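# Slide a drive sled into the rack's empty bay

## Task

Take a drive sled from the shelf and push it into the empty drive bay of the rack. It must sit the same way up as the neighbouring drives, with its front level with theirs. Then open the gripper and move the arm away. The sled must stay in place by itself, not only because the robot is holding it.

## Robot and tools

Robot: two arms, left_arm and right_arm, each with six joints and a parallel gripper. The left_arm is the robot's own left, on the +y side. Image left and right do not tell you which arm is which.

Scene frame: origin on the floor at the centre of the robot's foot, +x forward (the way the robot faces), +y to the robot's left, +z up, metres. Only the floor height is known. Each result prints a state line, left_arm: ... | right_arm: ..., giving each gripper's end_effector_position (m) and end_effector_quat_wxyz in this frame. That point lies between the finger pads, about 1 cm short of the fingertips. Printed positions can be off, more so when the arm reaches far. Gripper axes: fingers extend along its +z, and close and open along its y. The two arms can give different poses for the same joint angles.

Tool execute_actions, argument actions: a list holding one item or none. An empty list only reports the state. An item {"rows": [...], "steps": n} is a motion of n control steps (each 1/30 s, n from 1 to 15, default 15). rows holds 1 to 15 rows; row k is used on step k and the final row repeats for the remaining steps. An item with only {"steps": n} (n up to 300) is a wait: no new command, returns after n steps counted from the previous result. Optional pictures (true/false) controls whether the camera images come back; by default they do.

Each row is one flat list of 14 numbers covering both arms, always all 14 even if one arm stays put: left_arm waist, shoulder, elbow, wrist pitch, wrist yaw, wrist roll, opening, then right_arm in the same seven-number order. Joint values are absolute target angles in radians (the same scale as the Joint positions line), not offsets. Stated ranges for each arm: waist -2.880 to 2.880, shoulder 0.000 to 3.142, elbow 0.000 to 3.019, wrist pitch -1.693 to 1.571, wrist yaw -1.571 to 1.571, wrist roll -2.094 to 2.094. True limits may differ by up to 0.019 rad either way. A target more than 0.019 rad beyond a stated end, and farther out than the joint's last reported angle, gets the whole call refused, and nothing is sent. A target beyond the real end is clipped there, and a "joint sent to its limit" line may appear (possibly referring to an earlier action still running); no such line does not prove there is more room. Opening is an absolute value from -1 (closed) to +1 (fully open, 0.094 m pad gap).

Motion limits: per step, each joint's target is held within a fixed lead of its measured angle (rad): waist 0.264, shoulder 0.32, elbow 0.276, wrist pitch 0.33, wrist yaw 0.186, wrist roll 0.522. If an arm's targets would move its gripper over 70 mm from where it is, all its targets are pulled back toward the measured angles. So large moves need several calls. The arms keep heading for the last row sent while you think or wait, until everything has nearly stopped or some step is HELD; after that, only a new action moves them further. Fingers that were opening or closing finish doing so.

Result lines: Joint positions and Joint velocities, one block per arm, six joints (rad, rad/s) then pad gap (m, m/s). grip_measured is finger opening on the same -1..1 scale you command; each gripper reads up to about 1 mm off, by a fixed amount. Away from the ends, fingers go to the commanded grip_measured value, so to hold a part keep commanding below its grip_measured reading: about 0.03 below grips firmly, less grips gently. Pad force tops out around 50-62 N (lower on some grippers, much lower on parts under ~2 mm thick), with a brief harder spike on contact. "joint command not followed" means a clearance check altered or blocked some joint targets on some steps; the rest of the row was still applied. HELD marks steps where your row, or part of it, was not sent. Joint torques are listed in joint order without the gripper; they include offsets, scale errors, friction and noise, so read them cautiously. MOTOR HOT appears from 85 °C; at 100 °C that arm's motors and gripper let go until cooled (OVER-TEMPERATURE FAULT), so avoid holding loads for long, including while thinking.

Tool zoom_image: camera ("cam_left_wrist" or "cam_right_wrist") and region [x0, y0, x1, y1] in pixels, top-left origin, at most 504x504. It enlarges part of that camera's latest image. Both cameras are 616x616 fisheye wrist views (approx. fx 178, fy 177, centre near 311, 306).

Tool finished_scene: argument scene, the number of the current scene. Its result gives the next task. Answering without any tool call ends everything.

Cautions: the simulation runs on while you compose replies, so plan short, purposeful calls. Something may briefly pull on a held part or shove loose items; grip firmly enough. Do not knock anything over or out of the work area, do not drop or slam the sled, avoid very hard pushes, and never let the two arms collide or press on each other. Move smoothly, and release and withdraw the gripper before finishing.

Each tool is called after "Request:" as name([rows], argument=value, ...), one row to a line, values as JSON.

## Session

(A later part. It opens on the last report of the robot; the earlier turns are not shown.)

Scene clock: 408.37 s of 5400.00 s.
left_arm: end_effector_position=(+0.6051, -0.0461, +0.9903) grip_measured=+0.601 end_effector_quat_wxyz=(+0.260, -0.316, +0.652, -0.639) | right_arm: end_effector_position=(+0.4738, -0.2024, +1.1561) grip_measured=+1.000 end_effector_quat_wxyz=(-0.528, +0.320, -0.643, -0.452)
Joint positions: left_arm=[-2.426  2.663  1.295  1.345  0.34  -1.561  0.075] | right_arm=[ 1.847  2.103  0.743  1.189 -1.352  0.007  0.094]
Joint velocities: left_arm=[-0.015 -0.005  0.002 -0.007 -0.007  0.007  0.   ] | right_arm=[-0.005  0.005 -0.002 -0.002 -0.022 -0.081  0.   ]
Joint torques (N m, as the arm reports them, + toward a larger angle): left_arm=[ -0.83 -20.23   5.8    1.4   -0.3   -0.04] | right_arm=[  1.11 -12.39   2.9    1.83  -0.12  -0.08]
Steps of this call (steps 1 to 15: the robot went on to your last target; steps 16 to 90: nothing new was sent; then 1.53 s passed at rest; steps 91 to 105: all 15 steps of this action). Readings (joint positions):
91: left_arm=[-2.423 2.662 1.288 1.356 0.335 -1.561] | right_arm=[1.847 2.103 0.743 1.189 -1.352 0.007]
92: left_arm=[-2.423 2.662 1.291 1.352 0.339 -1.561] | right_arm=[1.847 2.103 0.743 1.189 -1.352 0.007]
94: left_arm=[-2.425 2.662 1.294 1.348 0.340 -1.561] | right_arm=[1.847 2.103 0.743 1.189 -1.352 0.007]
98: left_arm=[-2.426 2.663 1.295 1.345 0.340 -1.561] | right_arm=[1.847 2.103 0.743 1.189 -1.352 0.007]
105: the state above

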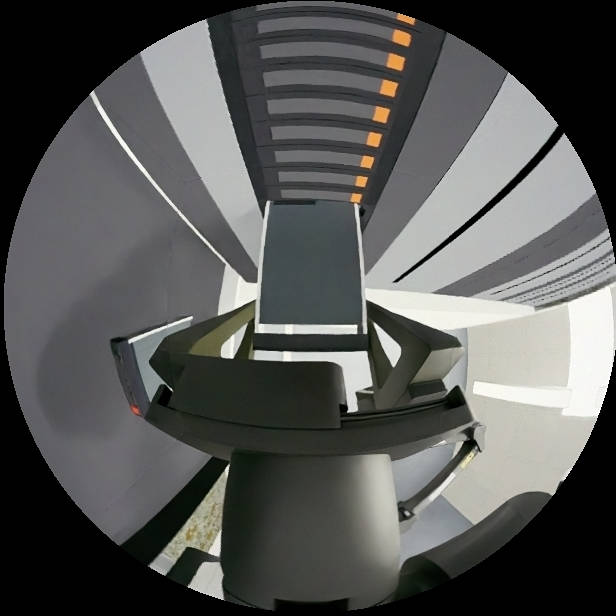

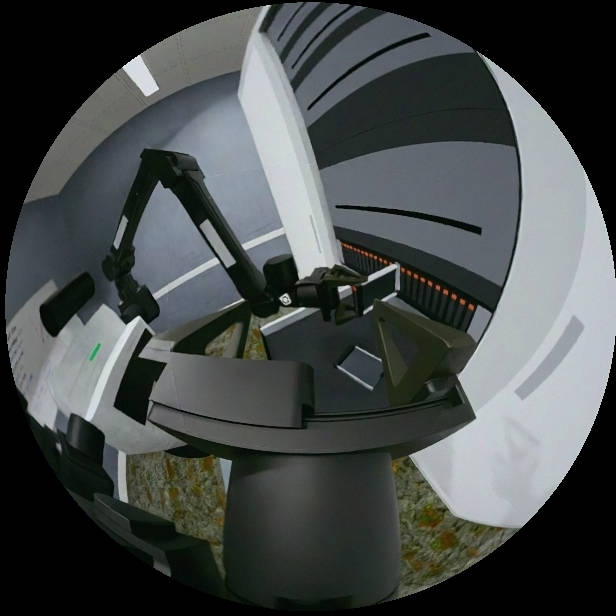

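Request:
zoom_image(camera="cam_left_wrist", region=[240,140,400,240])

Request:
zoom_image(camera="cam_right_wrist", region=[370,250,420,300])

Region (240, 140, 400, 240) of cam_left_wrist's 616x616 image, scaled by 3.150, with more detail than that image has; it fills the top 315 rows of this view, and the rest is white.

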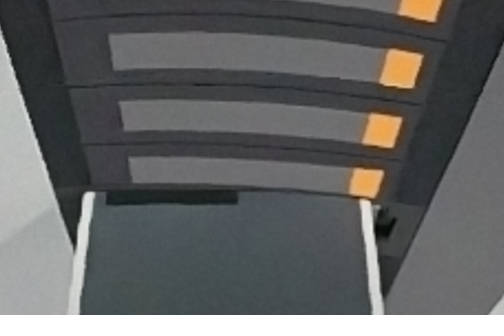

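Region (370, 250, 420, 300) of cam_right_wrist's 616x616 image, scaled by 10.080, with more detail than that image has.

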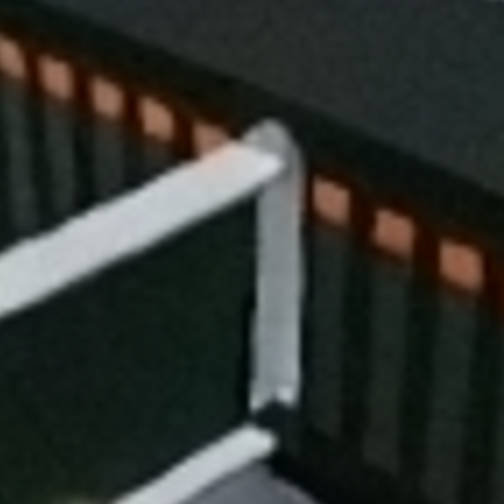

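Request:
execute_actions([
  {"rows":[[-2.423,2.66,1.27,1.345,0.334,-1.57,0.56,1.85,2.1,0.75,1.2,-1.35,0,1],[-2.423,2.66,1.27,1.345,0.334,-1.57,0.56,1.85,2.1,0.75,1.2,-1.35,0,1],[-2.423,2.66,1.27,1.345,0.334,-1.57,0.56,1.85,2.1,0.75,1.2,-1.35,0,1],[-2.423,2.66,1.27,1.345,0.334,-1.57,0.56,1.85,2.1,0.75,1.2,-1.35,0,1],[-2.423,2.66,1.27,1.4,0.334,-1.57,0.56,1.85,2.1,0.75,1.2,-1.35,0,1]],"steps":15},
])

Request:
zoom_image(camera="cam_right_wrist", region=[370,250,420,300])

Scene clock: 422.10 s of 5400.00 s.
left_arm: end_effector_position=(+0.5947, -0.0415, +0.9856) grip_measured=+0.601 end_effector_quat_wxyz=(+0.259, -0.318, +0.653, -0.637) | right_arm: end_effector_position=(+0.4738, -0.2024, +1.1561) grip_measured=+1.000 end_effector_quat_wxyz=(-0.528, +0.320, -0.643, -0.452)
Joint positions: left_arm=[-2.426  2.667  1.268  1.37   0.337 -1.561  0.075] | right_arm=[ 1.847  2.103  0.743  1.189 -1.352  0.007  0.094]
Joint velocities: left_arm=[ 0.005 -0.005 -0.022 -0.002 -0.037 -0.051  0.001] | right_arm=[-0.024 -0.005 -0.002 -0.017 -0.022 -0.066  0.   ]
Joint torques (N m, as the arm reports them, + toward a larger angle): left_arm=[ -0.92 -20.04   2.45   3.52  -0.12  -0.03] | right_arm=[  1.05 -12.6    2.89   1.86  -0.13  -0.09]
Steps of this call (steps 1 to 15: the robot went on to your last target; steps 16 to 90: nothing new was sent; then 10.23 s passed at rest; steps 91 to 105: all 15 steps of this action). Readings (joint positions):
91: left_arm=[-2.426 2.663 1.291 1.345 0.340 -1.561] | right_arm=[1.847 2.103 0.743 1.189 -1.352 0.007]
92: left_arm=[-2.426 2.663 1.286 1.345 0.338 -1.561] | right_arm=[1.847 2.103 0.743 1.189 -1.352 0.007]
94: left_arm=[-2.426 2.664 1.276 1.345 0.337 -1.561] | right_arm=[1.847 2.103 0.743 1.189 -1.352 0.007]
98: left_arm=[-2.426 2.667 1.268 1.364 0.337 -1.561] | right_arm=[1.847 2.103 0.743 1.189 -1.352 0.007]
105: the state above

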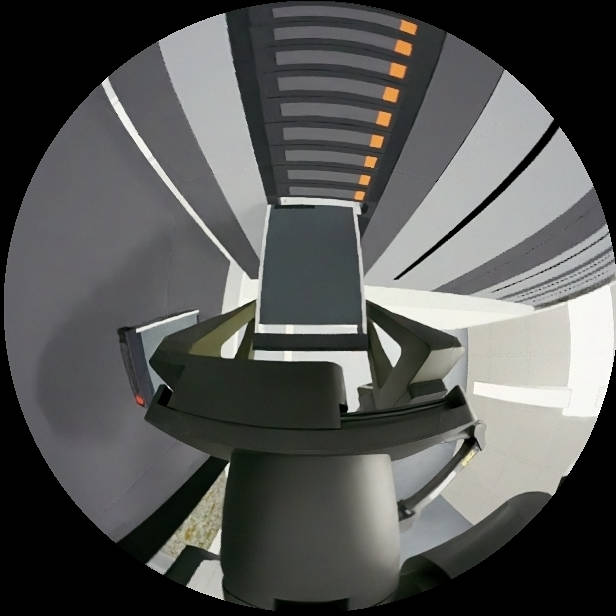

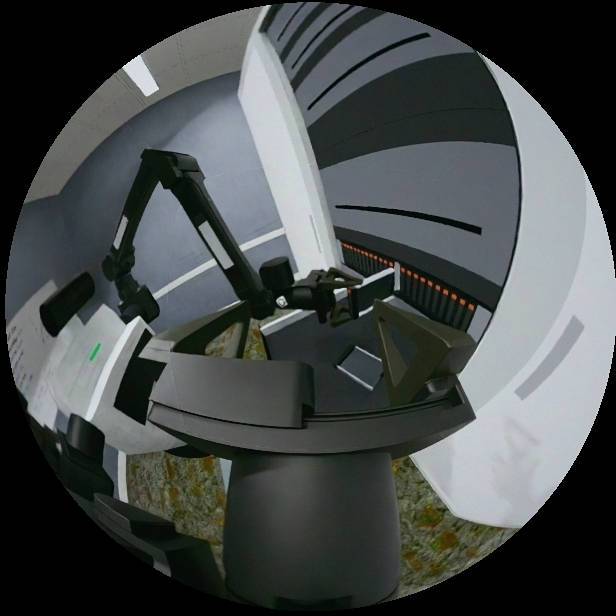

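Region (370, 250, 420, 300) of cam_right_wrist's 616x616 image, scaled by 10.080, with more detail than that image has.

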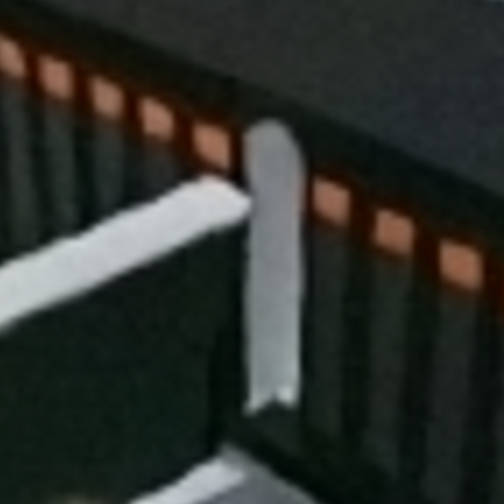

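Request:
execute_actions([
  {"rows":[[-2.423,2.622,1.27,1.385,0.334,-1.57,0.56,1.85,2.1,0.75,1.2,-1.35,0,1]],"steps":15},
])

Scene clock: 426.80 s of 5400.00 s.
left_arm: end_effector_position=(+0.5983, -0.0425, +0.9936) grip_measured=+0.601 end_effector_quat_wxyz=(+0.262, -0.316, +0.650, -0.640) | right_arm: end_effector_position=(+0.4738, -0.2024, +1.1561) grip_measured=+1.000 end_effector_quat_wxyz=(-0.528, +0.320, -0.643, -0.452)
Joint positions: left_arm=[-2.426  2.655  1.268  1.37   0.337 -1.561  0.075] | right_arm=[ 1.847  2.103  0.743  1.189 -1.352  0.007  0.094]
Joint velocities: left_arm=[-0.015 -0.005 -0.002  0.007 -0.037  0.022  0.001] | right_arm=[ 0.015 -0.015  0.002 -0.002 -0.007 -0.007  0.   ]
Joint torques (N m, as the arm reports them, + toward a larger angle): left_arm=[ -0.88 -22.41   2.68   2.82  -0.12  -0.02] | right_arm=[  1.19 -12.52   2.93   1.81  -0.12  -0.09]
Steps of this call (steps 1 to 15: the robot went on to your last target; steps 16 to 90: nothing new was sent; then 1.20 s passed at rest; steps 91 to 105: all 15 steps of this action). Readings (joint positions):
91: left_arm=[-2.426 2.667 1.268 1.370 0.337 -1.561] | right_arm=[1.847 2.103 0.743 1.189 -1.352 0.007]
92: left_arm=[-2.426 2.666 1.268 1.370 0.337 -1.561] | right_arm=[1.847 2.103 0.743 1.189 -1.352 0.007]
94: left_arm=[-2.426 2.664 1.268 1.370 0.337 -1.561] | right_arm=[1.847 2.103 0.743 1.189 -1.352 0.007]
98: left_arm=[-2.426 2.658 1.268 1.370 0.337 -1.561] | right_arm=[1.847 2.103 0.743 1.189 -1.352 0.007]
105: the state above

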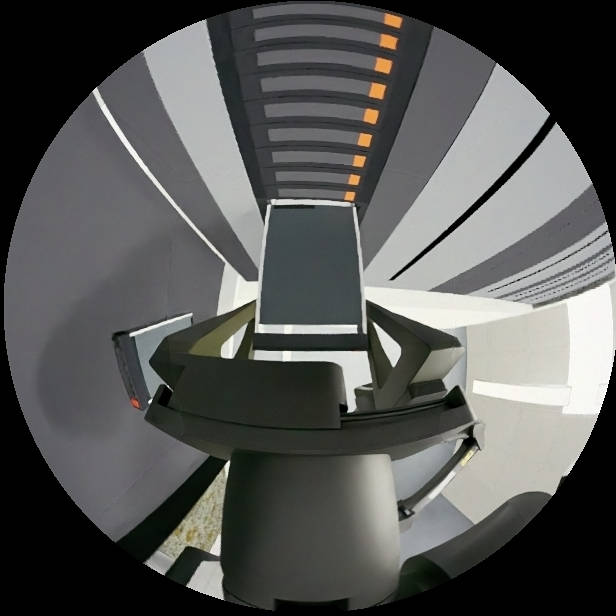

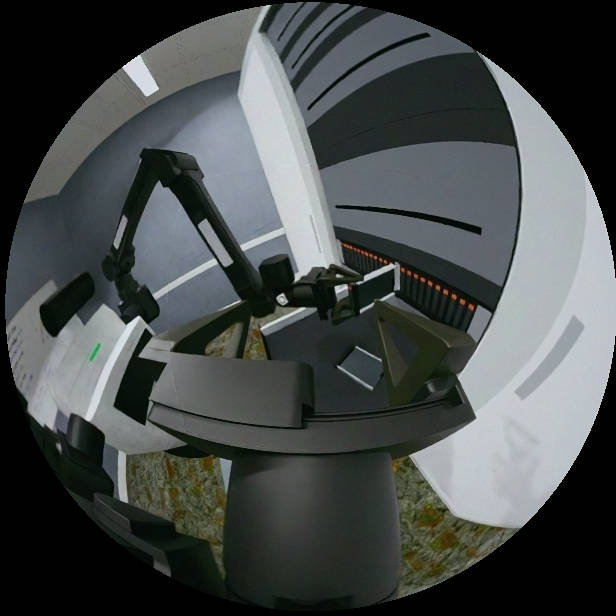

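Centred; raising slightly more and advancing while holding the shoulder.

Request:
execute_actions([
  {"rows":[[-2.423,2.612,1.27,1.385,0.334,-1.57,0.56,1.85,2.1,0.75,1.2,-1.35,0,1],[-2.423,2.612,1.27,1.385,0.334,-1.57,0.56,1.85,2.1,0.75,1.2,-1.35,0,1],[-2.423,2.612,1.27,1.385,0.334,-1.57,0.56,1.85,2.1,0.75,1.2,-1.35,0,1],[-2.423,2.612,1.27,1.385,0.334,-1.57,0.56,1.85,2.1,0.75,1.2,-1.35,0,1],[-2.423,2.612,1.27,1.385,0.334,-1.57,0.56,1.85,2.1,0.75,1.2,-1.35,0,1],[-2.418,2.612,1.3,1.37,0.336,-1.57,0.56,1.85,2.1,0.75,1.2,-1.35,0,1],[-2.418,2.612,1.3,1.37,0.336,-1.57,0.56,1.85,2.1,0.75,1.2,-1.35,0,1],[-2.418,2.612,1.3,1.37,0.336,-1.57,0.56,1.85,2.1,0.75,1.2,-1.35,0,1],[-2.418,2.612,1.3,1.37,0.336,-1.57,0.56,1.85,2.1,0.75,1.2,-1.35,0,1],[-2.41,2.612,1.33,1.35,0.34,-1.57,0.56,1.85,2.1,0.75,1.2,-1.35,0,1]],"steps":15},
])

Request:
zoom_image(camera="cam_right_wrist", region=[370,250,420,300])

Scene clock: 436.40 s of 5400.00 s.
left_arm: end_effector_position=(+0.6052, -0.0451, +1.0001) grip_measured=+0.601 end_effector_quat_wxyz=(+0.263, -0.311, +0.648, -0.644) | right_arm: end_effector_position=(+0.4738, -0.2024, +1.1561) grip_measured=+1.000 end_effector_quat_wxyz=(-0.528, +0.320, -0.643, -0.452)
Joint positions: left_arm=[-2.424  2.647  1.282  1.357  0.346 -1.561  0.075] | right_arm=[ 1.847  2.103  0.743  1.189 -1.352  0.007  0.094]
Joint velocities: left_arm=[-0.005 -0.005 -0.027 -0.007 -0.037 -0.051 -0.   ] | right_arm=[-0.005 -0.005  0.007 -0.027 -0.007  0.051  0.   ]
Joint torques (N m, as the arm reports them, + toward a larger angle): left_arm=[  0.75 -23.04   5.59   1.8   -0.26  -0.03] | right_arm=[  1.12 -12.63   2.9    1.79  -0.12  -0.08]
Steps of this call (steps 1 to 15: the robot went on to your last target; steps 16 to 90: nothing new was sent; then 6.10 s passed at rest; steps 91 to 105: all 15 steps of this action). Readings (joint positions):
91: left_arm=[-2.426 2.654 1.268 1.370 0.337 -1.561] | right_arm=[1.847 2.103 0.743 1.189 -1.352 0.007]
92: left_arm=[-2.426 2.654 1.268 1.370 0.337 -1.561] | right_arm=[1.847 2.103 0.743 1.189 -1.352 0.007]
94: left_arm=[-2.426 2.652 1.268 1.370 0.337 -1.561] | right_arm=[1.847 2.103 0.743 1.189 -1.352 0.007]
98: left_arm=[-2.426 2.648 1.268 1.370 0.337 -1.561] | right_arm=[1.847 2.103 0.743 1.189 -1.352 0.007]
105: the state above

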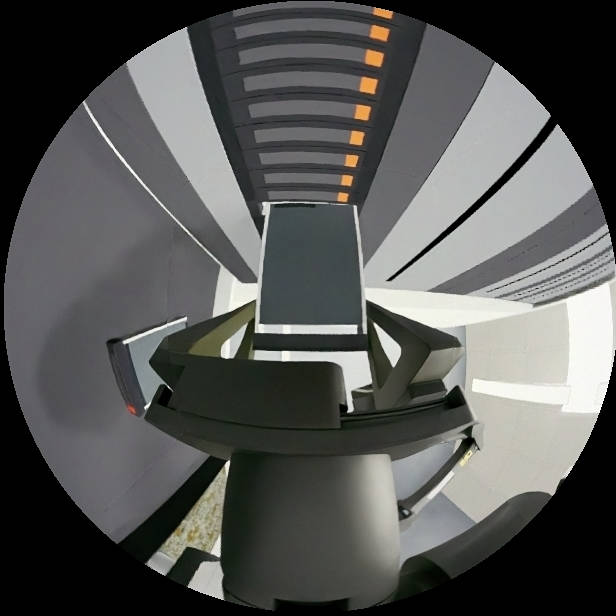

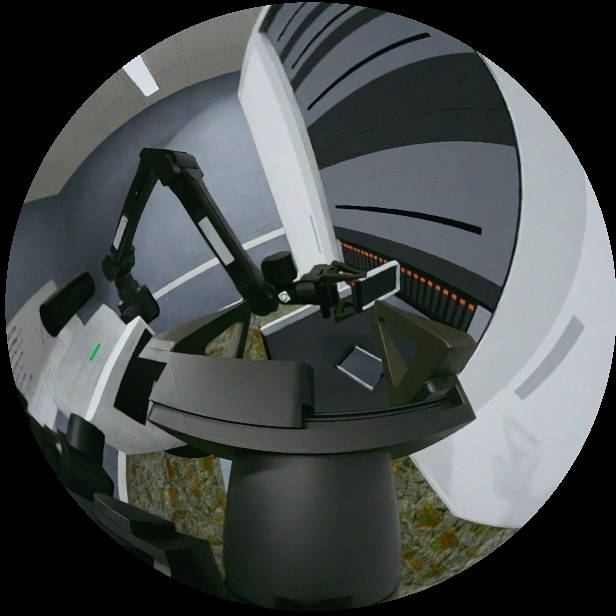

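Region (370, 250, 420, 300) of cam_right_wrist's 616x616 image, scaled by 10.080, with more detail than that image has.

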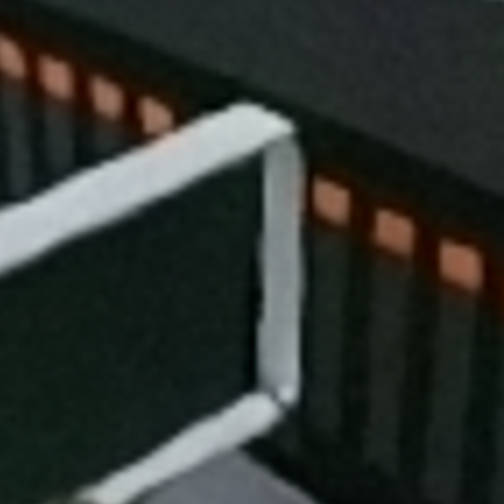

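Request:
execute_actions([
  {"rows":[[-2.415,2.63,1.315,1.35,0.34,-1.57,0.56,1.85,2.1,0.75,1.2,-1.35,0,1],[-2.415,2.635,1.315,1.35,0.34,-1.57,0.56,1.85,2.1,0.75,1.2,-1.35,0,1],[-2.415,2.64,1.315,1.35,0.34,-1.57,0.56,1.85,2.1,0.75,1.2,-1.35,0,1],[-2.415,2.645,1.315,1.35,0.34,-1.57,0.56,1.85,2.1,0.75,1.2,-1.35,0,1],[-2.415,2.65,1.315,1.35,0.34,-1.57,0.56,1.85,2.1,0.75,1.2,-1.35,0,1],[-2.415,2.654,1.315,1.35,0.34,-1.57,0.56,1.85,2.1,0.75,1.2,-1.35,0,1]],"steps":15},
])

Request:
zoom_image(camera="cam_right_wrist", region=[370,250,420,300])

Request:
zoom_image(camera="cam_left_wrist", region=[240,160,400,240])

Scene clock: 445.03 s of 5400.00 s.
left_arm: end_effector_position=(+0.6031, -0.0441, +0.9945) grip_measured=+0.601 end_effector_quat_wxyz=(+0.261, -0.314, +0.650, -0.641) | right_arm: end_effector_position=(+0.4738, -0.2024, +1.1561) grip_measured=+1.000 end_effector_quat_wxyz=(-0.528, +0.320, -0.643, -0.452)
Joint positions: left_arm=[-2.424  2.655  1.282  1.357  0.343 -1.561  0.075] | right_arm=[ 1.847  2.103  0.743  1.189 -1.352  0.007  0.094]
Joint velocities: left_arm=[-0.015 -0.005  0.002 -0.007  0.007  0.022  0.001] | right_arm=[-0.015 -0.015 -0.007 -0.022  0.051 -0.051  0.   ]
Joint torques (N m, as the arm reports them, + toward a larger angle): left_arm=[ -0.49 -19.7    4.68   1.84  -0.14  -0.02] | right_arm=[  1.32 -12.46   2.91   1.8   -0.12  -0.09]
Steps of this call (steps 1 to 15: the robot went on to your last target; steps 16 to 90: nothing new was sent; then 5.13 s passed at rest; steps 91 to 105: all 15 steps of this action). Readings (joint positions):
91: left_arm=[-2.424 2.647 1.282 1.357 0.346 -1.561] | right_arm=[1.847 2.103 0.743 1.189 -1.352 0.007]
92: left_arm=[-2.424 2.647 1.282 1.357 0.346 -1.561] | right_arm=[1.847 2.103 0.743 1.189 -1.352 0.007]
94: left_arm=[-2.424 2.648 1.282 1.357 0.346 -1.561] | right_arm=[1.847 2.103 0.743 1.189 -1.352 0.007]
98: left_arm=[-2.424 2.651 1.282 1.357 0.345 -1.561] | right_arm=[1.847 2.103 0.743 1.189 -1.352 0.007]
105: the state above

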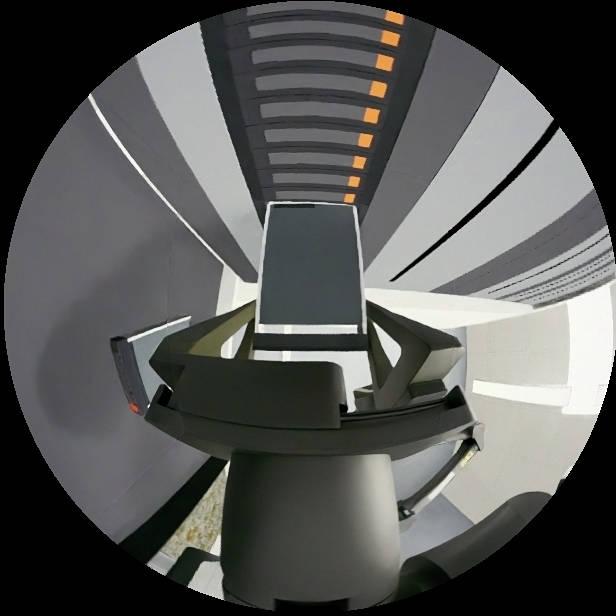

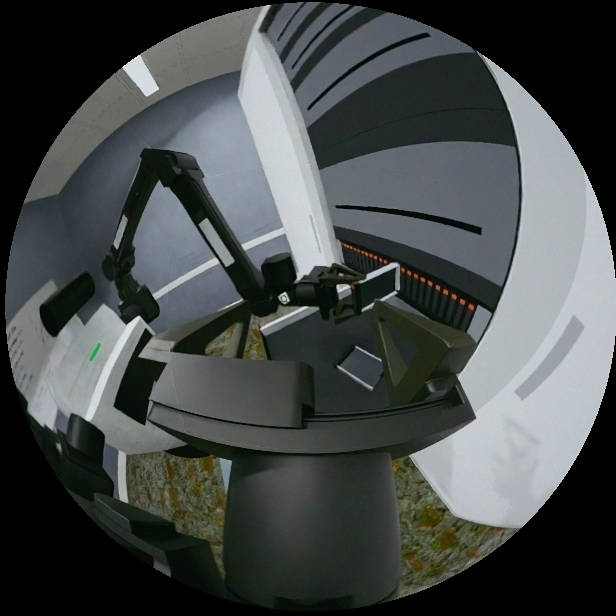

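Region (370, 250, 420, 300) of cam_right_wrist's 616x616 image, scaled by 10.080, with more detail than that image has.

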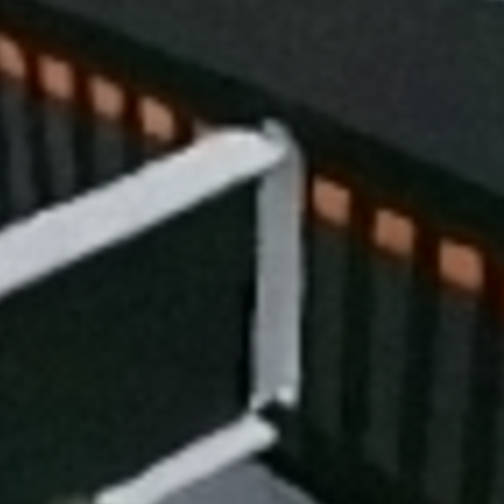

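Region (240, 160, 400, 240) of cam_left_wrist's 616x616 image, scaled by 3.150, with more detail than that image has.

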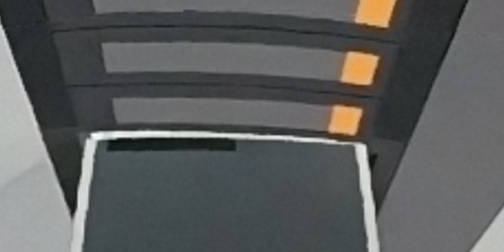

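Request:
execute_actions([
  {"rows":[[-2.412,2.65,1.31,1.35,0.342,-1.57,0.56,1.85,2.1,0.75,1.2,-1.35,0,1],[-2.41,2.65,1.31,1.35,0.343,-1.57,0.56,1.85,2.1,0.75,1.2,-1.35,0,1],[-2.408,2.65,1.31,1.35,0.344,-1.57,0.56,1.85,2.1,0.75,1.2,-1.35,0,1],[-2.406,2.65,1.31,1.35,0.345,-1.57,0.56,1.85,2.1,0.75,1.2,-1.35,0,1],[-2.404,2.65,1.31,1.35,0.346,-1.57,0.56,1.85,2.1,0.75,1.2,-1.35,0,1],[-2.402,2.65,1.31,1.35,0.347,-1.57,0.56,1.85,2.1,0.75,1.2,-1.35,0,1],[-2.40,2.65,1.31,1.35,0.348,-1.57,0.56,1.85,2.1,0.75,1.2,-1.35,0,1],[-2.398,2.65,1.31,1.35,0.349,-1.57,0.56,1.85,2.1,0.75,1.2,-1.35,0,1],[-2.396,2.65,1.31,1.35,0.35,-1.57,0.56,1.85,2.1,0.75,1.2,-1.35,0,1]],"steps":15},
])

Request:
zoom_image(camera="cam_right_wrist", region=[320,230,440,330])

Scene clock: 467.60 s of 5400.00 s.
left_arm: end_effector_position=(+0.6046, -0.0400, +0.9943) grip_measured=+0.601 end_effector_quat_wxyz=(+0.260, -0.313, +0.650, -0.641) | right_arm: end_effector_position=(+0.4738, -0.2024, +1.1561) grip_measured=+1.000 end_effector_quat_wxyz=(-0.528, +0.320, -0.643, -0.452)
Joint positions: left_arm=[-2.415  2.655  1.282  1.357  0.354 -1.561  0.075] | right_arm=[ 1.847  2.103  0.743  1.189 -1.352  0.007  0.094]
Joint velocities: left_arm=[-0.015 -0.005  0.007 -0.017 -0.007 -0.037 -0.001] | right_arm=[-0.005 -0.005  0.017  0.002 -0.007  0.007  0.   ]
Joint torques (N m, as the arm reports them, + toward a larger angle): left_arm=[  0.49 -20.22   4.35   1.81  -0.2   -0.03] | right_arm=[  1.25 -12.35   2.9    1.8   -0.13  -0.08]
Steps of this call (steps 1 to 15: the robot went on to your last target; steps 16 to 90: nothing new was sent; then 19.07 s passed at rest; steps 91 to 105: all 15 steps of this action). Readings (joint positions):
91: left_arm=[-2.424 2.655 1.282 1.357 0.343 -1.561] | right_arm=[1.847 2.103 0.743 1.189 -1.352 0.007]
92: left_arm=[-2.424 2.655 1.282 1.357 0.343 -1.561] | right_arm=[1.847 2.103 0.743 1.189 -1.352 0.007]
94: left_arm=[-2.422 2.655 1.282 1.357 0.343 -1.561] | right_arm=[1.847 2.103 0.743 1.189 -1.352 0.007]
98: left_arm=[-2.417 2.655 1.282 1.357 0.351 -1.561] | right_arm=[1.847 2.103 0.743 1.189 -1.352 0.007]
105: the state above

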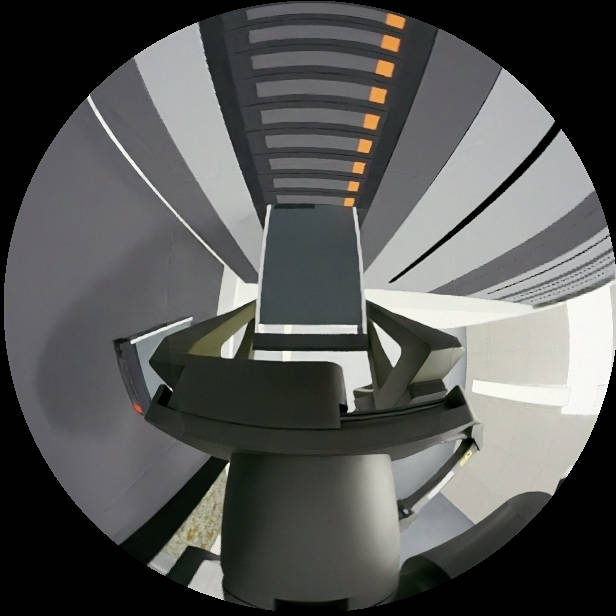

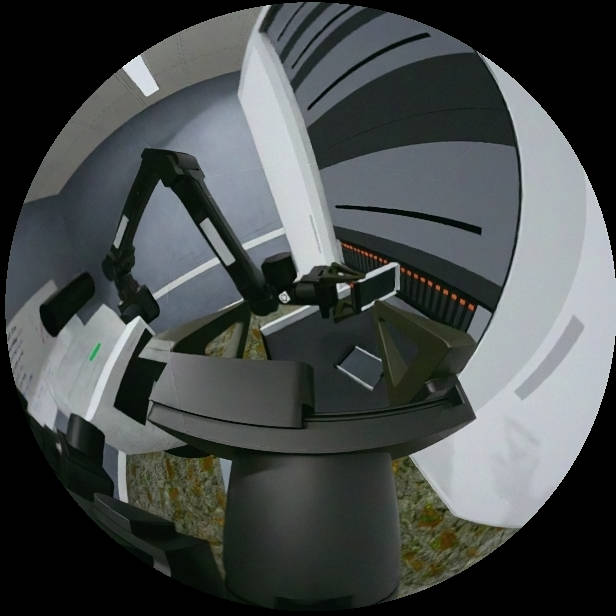

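Region (320, 230, 440, 330) of cam_right_wrist's 616x616 image, scaled by 4.200, with more detail than that image has.

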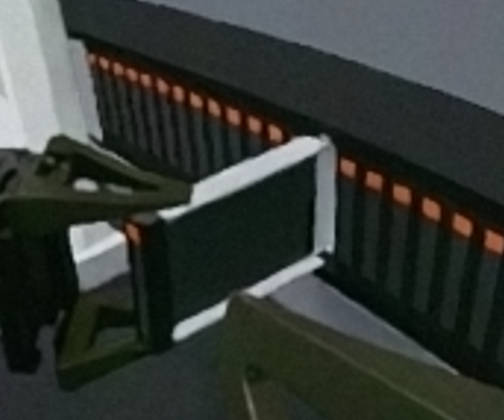

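Request:
execute_actions([
  {"rows":[[-2.43,2.65,1.3,1.35,0.34,-1.57,0.56,1.85,2.1,0.75,1.2,-1.35,0,1],[-2.43,2.65,1.3,1.35,0.34,-1.57,0.56,1.85,2.1,0.75,1.2,-1.35,0,1],[-2.43,2.65,1.3,1.35,0.34,-1.57,0.56,1.85,2.1,0.75,1.2,-1.35,0,1],[-2.43,2.65,1.3,1.35,0.34,-1.57,0.56,1.85,2.1,0.75,1.2,-1.35,0,1],[-2.43,2.65,1.3,1.35,0.34,-1.57,0.56,1.85,2.1,0.75,1.2,-1.35,0,1],[-2.43,2.65,1.3,1.35,0.34,-1.57,0.56,1.85,2.1,0.75,1.2,-1.35,0,1],[-2.42,2.65,1.33,1.34,0.342,-1.57,0.56,1.85,2.1,0.75,1.2,-1.35,0,1],[-2.42,2.65,1.34,1.335,0.342,-1.57,0.56,1.85,2.1,0.75,1.2,-1.35,0,1],[-2.42,2.65,1.35,1.33,0.342,-1.57,0.56,1.85,2.1,0.75,1.2,-1.35,0,1]],"steps":15},
])

Request:
zoom_image(camera="cam_left_wrist", region=[240,160,400,240])

Scene clock: 479.00 s of 5400.00 s.
left_arm: end_effector_position=(+0.6057, -0.0475, +0.9942) grip_measured=+0.601 end_effector_quat_wxyz=(+0.258, -0.312, +0.651, -0.642) | right_arm: end_effector_position=(+0.4738, -0.2024, +1.1561) grip_measured=+1.000 end_effector_quat_wxyz=(-0.528, +0.320, -0.643, -0.452)
Joint positions: left_arm=[-2.426  2.657  1.294  1.344  0.35  -1.561  0.075] | right_arm=[ 1.847  2.103  0.743  1.189 -1.352  0.007  0.094]
Joint velocities: left_arm=[-0.015 -0.005  0.002 -0.012 -0.066 -0.037  0.   ] | right_arm=[-0.005 -0.005  0.012  0.017 -0.007  0.066  0.   ]
Joint torques (N m, as the arm reports them, + toward a larger angle): left_arm=[ -0.68 -20.59   6.17   1.49  -0.37  -0.03] | right_arm=[  1.22 -12.42   2.91   1.86  -0.11  -0.08]
Steps of this call (steps 1 to 15: the robot went on to your last target; steps 16 to 90: nothing new was sent; then 7.90 s passed at rest; steps 91 to 105: all 15 steps of this action). Readings (joint positions):
91: left_arm=[-2.416 2.655 1.282 1.357 0.352 -1.561] | right_arm=[1.847 2.103 0.743 1.189 -1.352 0.007]
92: left_arm=[-2.418 2.655 1.282 1.357 0.350 -1.561] | right_arm=[1.847 2.103 0.743 1.189 -1.352 0.007]
94: left_arm=[-2.421 2.655 1.282 1.357 0.344 -1.561] | right_arm=[1.847 2.103 0.743 1.189 -1.352 0.007]
98: left_arm=[-2.422 2.656 1.287 1.351 0.345 -1.561] | right_arm=[1.847 2.103 0.743 1.189 -1.352 0.007]
105: the state above

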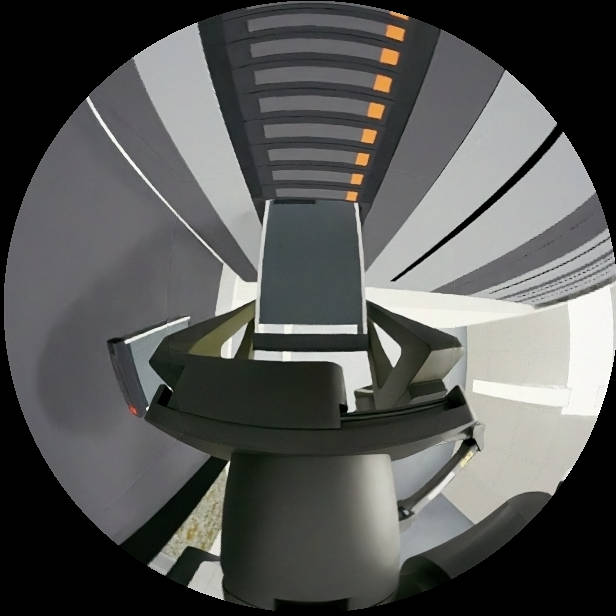

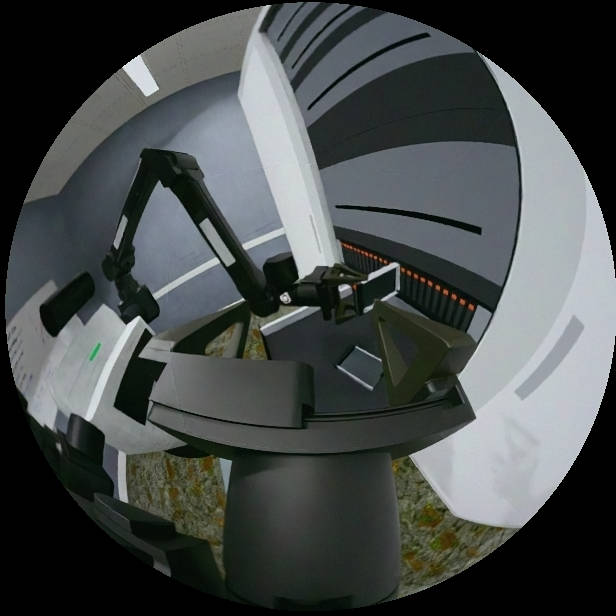

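Region (240, 160, 400, 240) of cam_left_wrist's 616x616 image, scaled by 3.150, with more detail than that image has.

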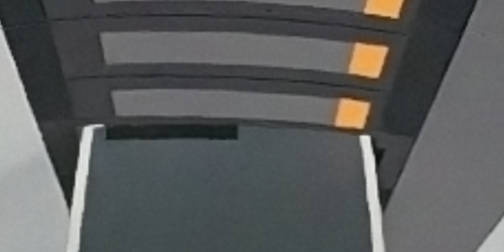

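Request:
execute_actions([
  {"rows":[[-2.41,2.65,1.35,1.33,0.35,-1.57,0.56,1.85,2.1,0.75,1.2,-1.35,0,1],[-2.405,2.65,1.35,1.33,0.355,-1.57,0.56,1.85,2.1,0.75,1.2,-1.35,0,1],[-2.40,2.65,1.35,1.33,0.36,-1.57,0.56,1.85,2.1,0.75,1.2,-1.35,0,1],[-2.40,2.65,1.36,1.33,0.365,-1.57,0.56,1.85,2.1,0.75,1.2,-1.35,0,1],[-2.40,2.65,1.36,1.33,0.37,-1.57,0.56,1.85,2.1,0.75,1.2,-1.35,0,1]],"steps":15},
])

Request:
zoom_image(camera="cam_left_wrist", region=[240,160,400,240])

Request:
zoom_image(camera="cam_right_wrist", region=[370,250,420,300])

Scene clock: 493.60 s of 5400.00 s.
left_arm: end_effector_position=(+0.6178, -0.0415, +0.9957) grip_measured=+0.601 end_effector_quat_wxyz=(+0.258, -0.311, +0.649, -0.644) | right_arm: end_effector_position=(+0.4738, -0.2024, +1.1561) grip_measured=+1.000 end_effector_quat_wxyz=(-0.528, +0.320, -0.643, -0.452)
Joint positions: left_arm=[-2.407  2.66   1.321  1.328  0.37  -1.565  0.075] | right_arm=[ 1.847  2.103  0.743  1.189 -1.352  0.007  0.094]
Joint velocities: left_arm=[-0.005  0.005 -0.017 -0.002 -0.022 -0.022  0.001] | right_arm=[-0.005 -0.005  0.007 -0.012 -0.081  0.051  0.   ]
Joint torques (N m, as the arm reports them, + toward a larger angle): left_arm=[ -0.81 -21.1    5.32   2.18   0.02   0.01] | right_arm=[  1.1  -12.52   2.85   1.84  -0.13  -0.07]
Steps of this call (steps 1 to 15: the robot went on to your last target; steps 16 to 90: nothing new was sent; then 11.10 s passed at rest; steps 91 to 105: all 15 steps of this action). Readings (joint positions):
91: left_arm=[-2.426 2.657 1.295 1.343 0.352 -1.561] | right_arm=[1.847 2.103 0.743 1.189 -1.352 0.007]
92: left_arm=[-2.425 2.657 1.297 1.341 0.352 -1.561] | right_arm=[1.847 2.103 0.743 1.189 -1.352 0.007]
94: left_arm=[-2.420 2.658 1.309 1.337 0.358 -1.562] | right_arm=[1.847 2.103 0.743 1.189 -1.352 0.007]
98: left_arm=[-2.409 2.660 1.321 1.328 0.368 -1.565] | right_arm=[1.847 2.103 0.743 1.189 -1.352 0.007]
105: the state above

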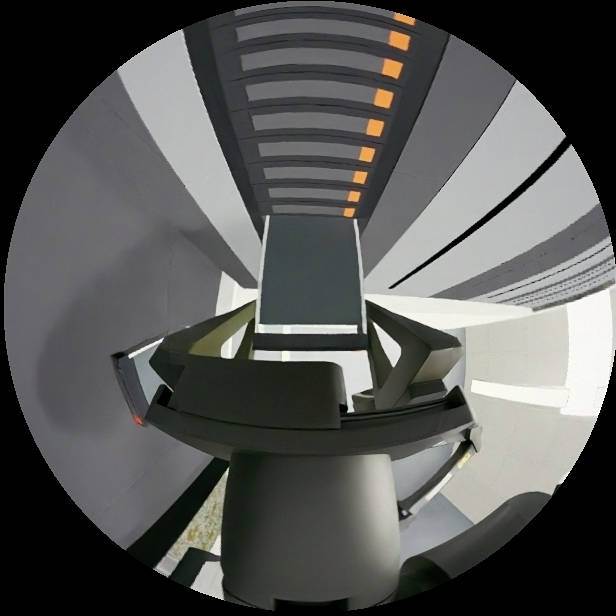

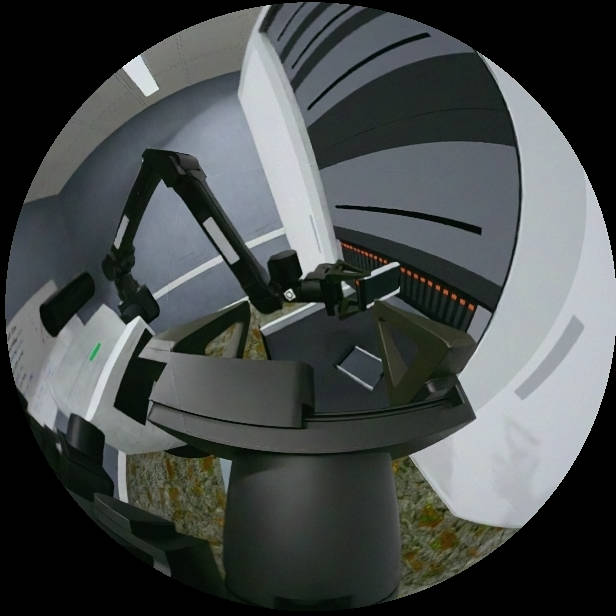

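Region (240, 160, 400, 240) of cam_left_wrist's 616x616 image, scaled by 3.150, with more detail than that image has.

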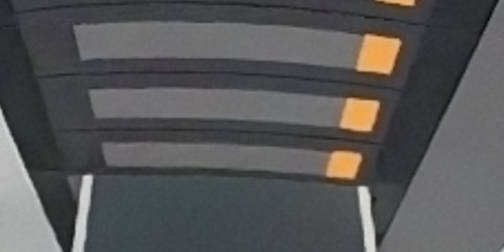

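Region (370, 250, 420, 300) of cam_right_wrist's 616x616 image, scaled by 10.080, with more detail than that image has.

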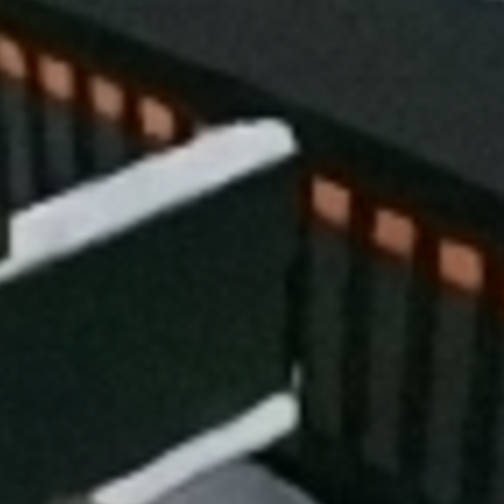

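Request:
execute_actions([
  {"rows":[[-2.398,2.652,1.37,1.32,0.373,-1.57,0.56,1.85,2.1,0.75,1.2,-1.35,0,1],[-2.396,2.654,1.38,1.312,0.375,-1.57,0.56,1.85,2.1,0.75,1.2,-1.35,0,1],[-2.394,2.656,1.39,1.304,0.377,-1.57,0.56,1.85,2.1,0.75,1.2,-1.35,0,1],[-2.392,2.658,1.40,1.296,0.379,-1.57,0.56,1.85,2.1,0.75,1.2,-1.35,0,1],[-2.39,2.66,1.41,1.288,0.381,-1.57,0.56,1.85,2.1,0.75,1.2,-1.35,0,1],[-2.388,2.662,1.42,1.28,0.383,-1.57,0.56,1.85,2.1,0.75,1.2,-1.35,0,1],[-2.386,2.664,1.43,1.272,0.385,-1.57,0.56,1.85,2.1,0.75,1.2,-1.35,0,1],[-2.384,2.666,1.44,1.264,0.387,-1.57,0.56,1.85,2.1,0.75,1.2,-1.35,0,1],[-2.382,2.668,1.45,1.256,0.389,-1.57,0.56,1.85,2.1,0.75,1.2,-1.35,0,1],[-2.38,2.67,1.46,1.248,0.391,-1.57,0.56,1.85,2.1,0.75,1.2,-1.35,0,1]],"steps":15},
])

Scene clock: 504.67 s of 5400.00 s.
left_arm: end_effector_position=(+0.6491, -0.0429, +0.9933) grip_measured=+0.601 end_effector_quat_wxyz=(+0.256, -0.311, +0.650, -0.644) | right_arm: end_effector_position=(+0.4738, -0.2024, +1.1561) grip_measured=+1.000 end_effector_quat_wxyz=(-0.528, +0.320, -0.643, -0.452)
Joint positions: left_arm=[-2.389  2.68   1.416  1.25   0.392 -1.565  0.075] | right_arm=[ 1.847  2.103  0.743  1.189 -1.352  0.007  0.094]
Joint velocities: left_arm=[-0.005 -0.005 -0.002 -0.007  0.007 -0.066 -0.   ] | right_arm=[-0.024 -0.015  0.002  0.012 -0.007  0.037  0.   ]
Joint torques (N m, as the arm reports them, + toward a larger angle): left_arm=[ -0.74 -22.08   6.14   2.1    0.02   0.02] | right_arm=[  1.15 -12.58   2.88   1.81  -0.11  -0.09]
Steps of this call (steps 1 to 15: the robot went on to your last target; steps 16 to 90: nothing new was sent; then 7.57 s passed at rest; steps 91 to 105: all 15 steps of this action). Readings (joint positions):
91: left_arm=[-2.407 2.660 1.321 1.327 0.371 -1.565] | right_arm=[1.847 2.103 0.743 1.189 -1.352 0.007]
92: left_arm=[-2.407 2.661 1.324 1.324 0.373 -1.565] | right_arm=[1.847 2.103 0.743 1.189 -1.352 0.007]
94: left_arm=[-2.407 2.664 1.336 1.312 0.376 -1.565] | right_arm=[1.847 2.103 0.743 1.189 -1.352 0.007]
98: left_arm=[-2.401 2.673 1.380 1.280 0.382 -1.565] | right_arm=[1.847 2.103 0.743 1.189 -1.352 0.007]
105: the state above

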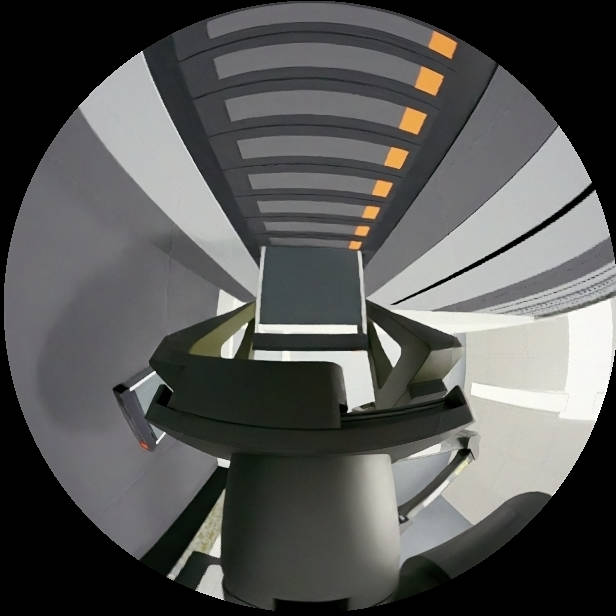

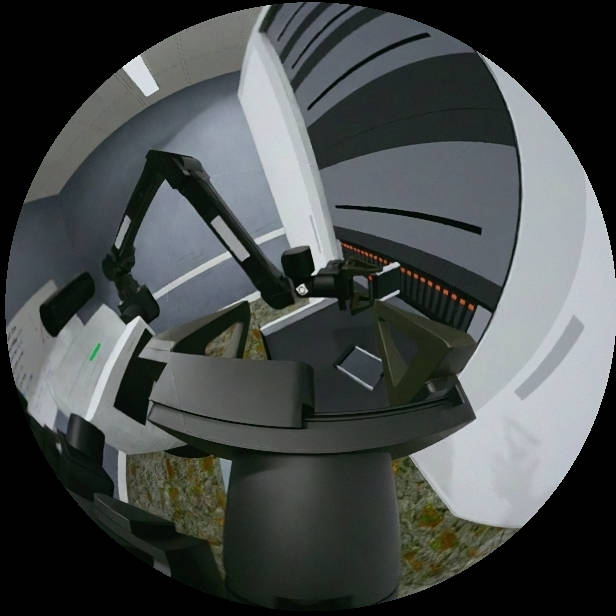

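Request:
execute_actions([
  {"rows":[[-2.378,2.665,1.47,1.24,0.393,-1.57,0.56,1.85,2.1,0.75,1.2,-1.35,0,1],[-2.376,2.666,1.48,1.232,0.395,-1.57,0.56,1.85,2.1,0.75,1.2,-1.35,0,1],[-2.374,2.667,1.49,1.224,0.397,-1.57,0.56,1.85,2.1,0.75,1.2,-1.35,0,1],[-2.372,2.668,1.50,1.216,0.399,-1.57,0.56,1.85,2.1,0.75,1.2,-1.35,0,1],[-2.37,2.669,1.51,1.208,0.401,-1.57,0.56,1.85,2.1,0.75,1.2,-1.35,0,1],[-2.368,2.67,1.52,1.2,0.403,-1.57,0.56,1.85,2.1,0.75,1.2,-1.35,0,1],[-2.366,2.671,1.53,1.192,0.405,-1.57,0.56,1.85,2.1,0.75,1.2,-1.35,0,1],[-2.364,2.672,1.54,1.184,0.407,-1.57,0.56,1.85,2.1,0.75,1.2,-1.35,0,1],[-2.362,2.673,1.55,1.176,0.409,-1.57,0.56,1.75,2.0,0.75,1.2,-1.35,0,1],[-2.36,2.674,1.56,1.168,0.411,-1.57,0.56,1.75,2.0,0.75,1.2,-1.35,0,1]],"steps":15},
])

Scene clock: 514.67 s of 5400.00 s.
left_arm: end_effector_position=(+0.6584, -0.0494, +0.9935) grip_measured=+0.601 end_effector_quat_wxyz=(+0.242, -0.300, +0.657, -0.648) | right_arm: end_effector_position=(+0.4900, -0.2567, +1.2021) grip_measured=+1.000 end_effector_quat_wxyz=(-0.579, +0.317, -0.638, -0.396)
Joint positions: left_arm=[-2.383  2.686  1.458  1.206  0.435 -1.565  0.075] | right_arm=[ 1.744  1.993  0.742  1.191 -1.351  0.007  0.094]
Joint velocities: left_arm=[-0.015  0.005  0.007 -0.007 -0.11  -0.007  0.   ] | right_arm=[-0.288 -0.366  0.002  0.046 -0.022  0.022  0.   ]
Joint torques (N m, as the arm reports them, + toward a larger angle): left_arm=[  1.08 -22.5   10.07   0.4   -1.14   0.02] | right_arm=[ 2.87 -9.63  3.87  1.51 -0.09 -0.06]
Steps of this call (steps 1 to 15: the robot went on to your last target; steps 16 to 90: nothing new was sent; then 6.50 s passed at rest; steps 91 to 105: all 15 steps of this action). Readings (joint positions):
91: left_arm=[-2.389 2.680 1.417 1.249 0.392 -1.565] | right_arm=[1.847 2.103 0.743 1.189 -1.352 0.007]
92: left_arm=[-2.389 2.680 1.420 1.246 0.394 -1.565] | right_arm=[1.847 2.103 0.743 1.189 -1.352 0.007]
94: left_arm=[-2.389 2.681 1.428 1.235 0.401 -1.565] | right_arm=[1.847 2.103 0.743 1.189 -1.352 0.007]
98: left_arm=[-2.388 2.684 1.446 1.217 0.419 -1.565] | right_arm=[1.847 2.103 0.743 1.189 -1.352 0.007]
105: the state above

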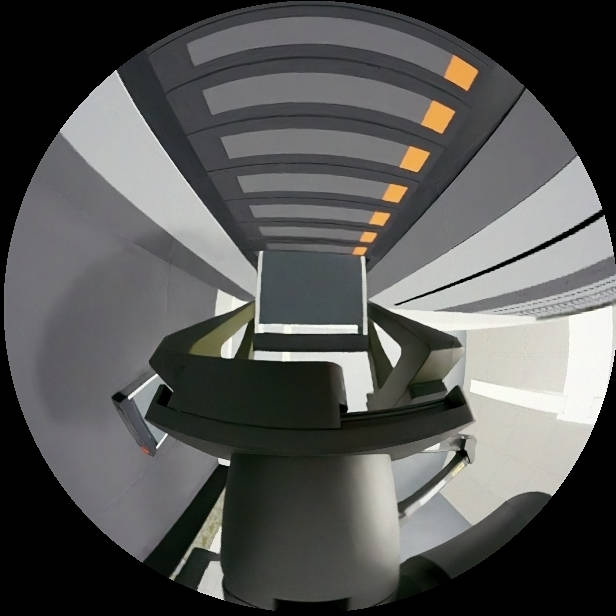

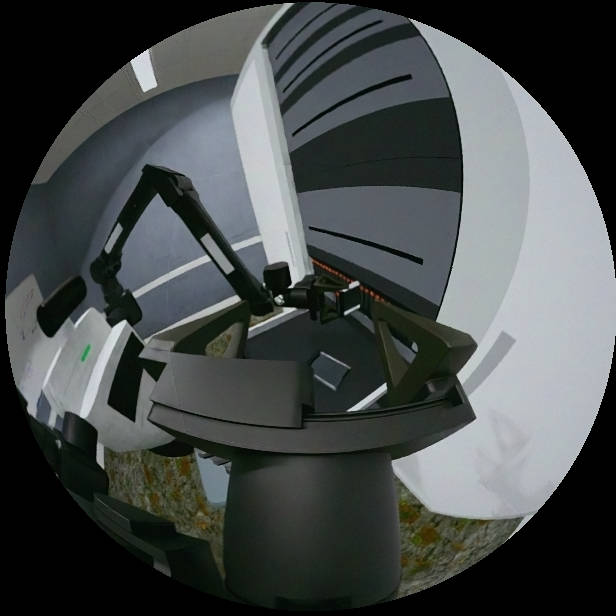

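Request:
execute_actions([
  {"rows":[[-2.385,2.67,1.44,1.215,0.41,-1.57,0.56,1.6,1.9,0.7,1.0,-1.1,0,1],[-2.385,2.67,1.44,1.215,0.41,-1.57,0.56,1.6,1.9,0.7,1.0,-1.1,0,1],[-2.385,2.67,1.44,1.215,0.41,-1.57,0.56,1.6,1.9,0.7,1.0,-1.1,0,1],[-2.385,2.67,1.44,1.215,0.41,-1.57,0.56,1.6,1.9,0.7,1.0,-1.1,0,1],[-2.385,2.67,1.44,1.215,0.41,-1.57,0.75,1.6,1.9,0.7,1.0,-1.1,0,1],[-2.385,2.67,1.44,1.215,0.41,-1.57,1,1.6,1.9,0.7,1.0,-1.1,0,1]],"steps":15},
], pictures=false)

Request:
execute_actions([
  {"rows":[[-2.39,2.66,1.4,1.25,0.4,-1.57,1,1.6,1.9,0.7,1.0,-1.1,0,1],[-2.395,2.655,1.37,1.28,0.39,-1.57,1,1.6,1.9,0.7,1.0,-1.1,0,1],[-2.405,2.65,1.34,1.31,0.38,-1.57,1,1.6,1.9,0.7,1.0,-1.1,0,1],[-2.415,2.645,1.31,1.34,0.37,-1.57,1,1.6,1.9,0.7,1.0,-1.1,0,1],[-2.425,2.64,1.28,1.37,0.36,-1.57,1,1.6,1.9,0.7,1.0,-1.1,0,1],[-2.435,2.635,1.25,1.40,0.35,-1.57,1,1.6,1.9,0.7,1.0,-1.1,0,1],[-2.445,2.63,1.22,1.43,0.34,-1.57,1,1.6,1.9,0.7,1.0,-1.1,0,1],[-2.455,2.625,1.19,1.46,0.33,-1.57,1,1.6,1.9,0.7,1.0,-1.1,0,1]],"steps":15},
])

Scene clock: 530.33 s of 5400.00 s.
left_arm: end_effector_position=(+0.6563, -0.0457, +0.9905) grip_measured=+1.000 end_effector_quat_wxyz=(+0.248, -0.308, +0.657, -0.643) | right_arm: end_effector_position=(+0.5094, -0.3579, +1.2061) grip_measured=+1.000 end_effector_quat_wxyz=(-0.600, +0.163, -0.727, -0.290)
Joint positions: left_arm=[-2.384  2.685  1.444  1.21   0.413 -1.562  0.094] | right_arm=[ 1.593  1.895  0.71   1.008 -1.1    0.006  0.094]
Joint velocities: left_arm=[ 0.005 -0.005 -0.007  0.002  0.007  0.066  0.   ] | right_arm=[ 0.073  0.005  0.002 -0.007  0.022  0.051  0.   ]
Joint torques (N m, as the arm reports them, + toward a larger angle): left_arm=[ -1.73 -22.66   3.14   2.32  -0.14  -0.02] | right_arm=[  0.55 -11.04   3.42   1.19  -0.2   -0.06]
Steps of this call (steps 1 to 30: the robot went on to your last target; steps 31 to 90: nothing new was sent; then 12.17 s passed at rest; steps 91 to 105: all 15 steps of this action). Readings (joint positions):
91: left_arm=[-2.384 2.686 1.452 1.208 0.430 -1.565] | right_arm=[1.735 1.973 0.734 1.152 -1.258 0.006]
92: left_arm=[-2.384 2.685 1.448 1.210 0.423 -1.563] | right_arm=[1.718 1.957 0.724 1.093 -1.169 0.006]
94: left_arm=[-2.384 2.685 1.447 1.210 0.420 -1.562] | right_arm=[1.658 1.928 0.711 1.034 -1.112 0.006]
98: left_arm=[-2.384 2.685 1.445 1.210 0.413 -1.562] | right_arm=[1.573 1.897 0.710 1.012 -1.100 0.006]
105: the state above

Scene clock: 530.83 s of 5400.00 s.
left_arm: end_effector_position=(+0.5576, -0.0524, +0.9913) grip_measured=+1.000 end_effector_quat_wxyz=(+0.247, -0.307, +0.658, -0.642) | right_arm: end_effector_position=(+0.5096, -0.3561, +1.2062) grip_measured=+1.000 end_effector_quat_wxyz=(-0.600, +0.164, -0.727, -0.291)
Joint positions: left_arm=[-2.464  2.648  1.181  1.435  0.335 -1.562  0.094] | right_arm=[ 1.597  1.895  0.71   1.008 -1.1    0.006  0.094]
Joint velocities: left_arm=[-0.024 -0.024  0.012  0.042 -0.066 -0.081  0.   ] | right_arm=[-0.015 -0.005 -0.017 -0.002  0.007  0.051  0.   ]
Joint torques (N m, as the arm reports them, + toward a larger angle): left_arm=[  0.02 -20.85   2.5    2.96  -0.2   -0.02] | right_arm=[  0.86 -11.64   3.37   1.24  -0.21  -0.07]
Steps of this call (steps 1 to 15: all 15 steps of this action). Readings (joint positions):
1: left_arm=[-2.384 2.684 1.439 1.214 0.407 -1.562] | right_arm=[1.596 1.895 0.710 1.008 -1.100 0.006]
2: left_arm=[-2.385 2.680 1.424 1.225 0.399 -1.562] | right_arm=[1.596 1.895 0.710 1.008 -1.100 0.006]
4: left_arm=[-2.386 2.667 1.371 1.269 0.380 -1.562] | right_arm=[1.597 1.895 0.710 1.008 -1.100 0.006]
8: left_arm=[-2.409 2.651 1.244 1.382 0.339 -1.562] | right_arm=[1.597 1.895 0.710 1.008 -1.100 0.006]
15: the state above

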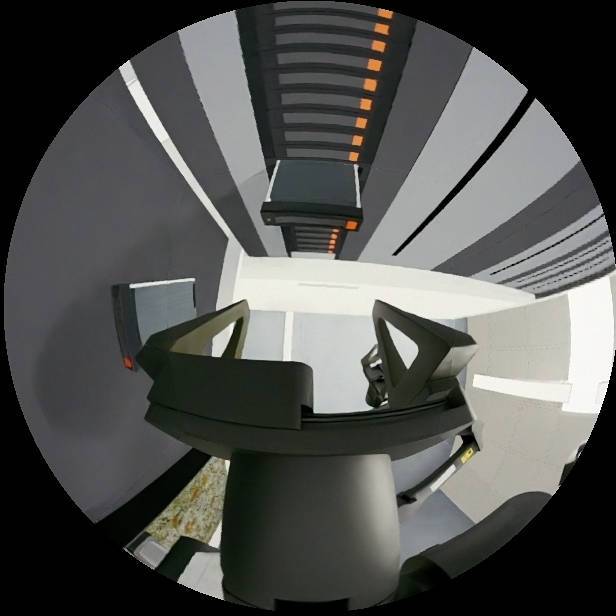

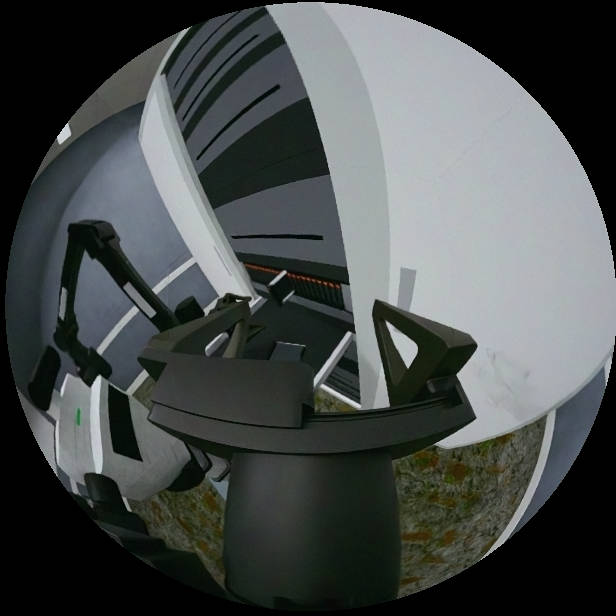

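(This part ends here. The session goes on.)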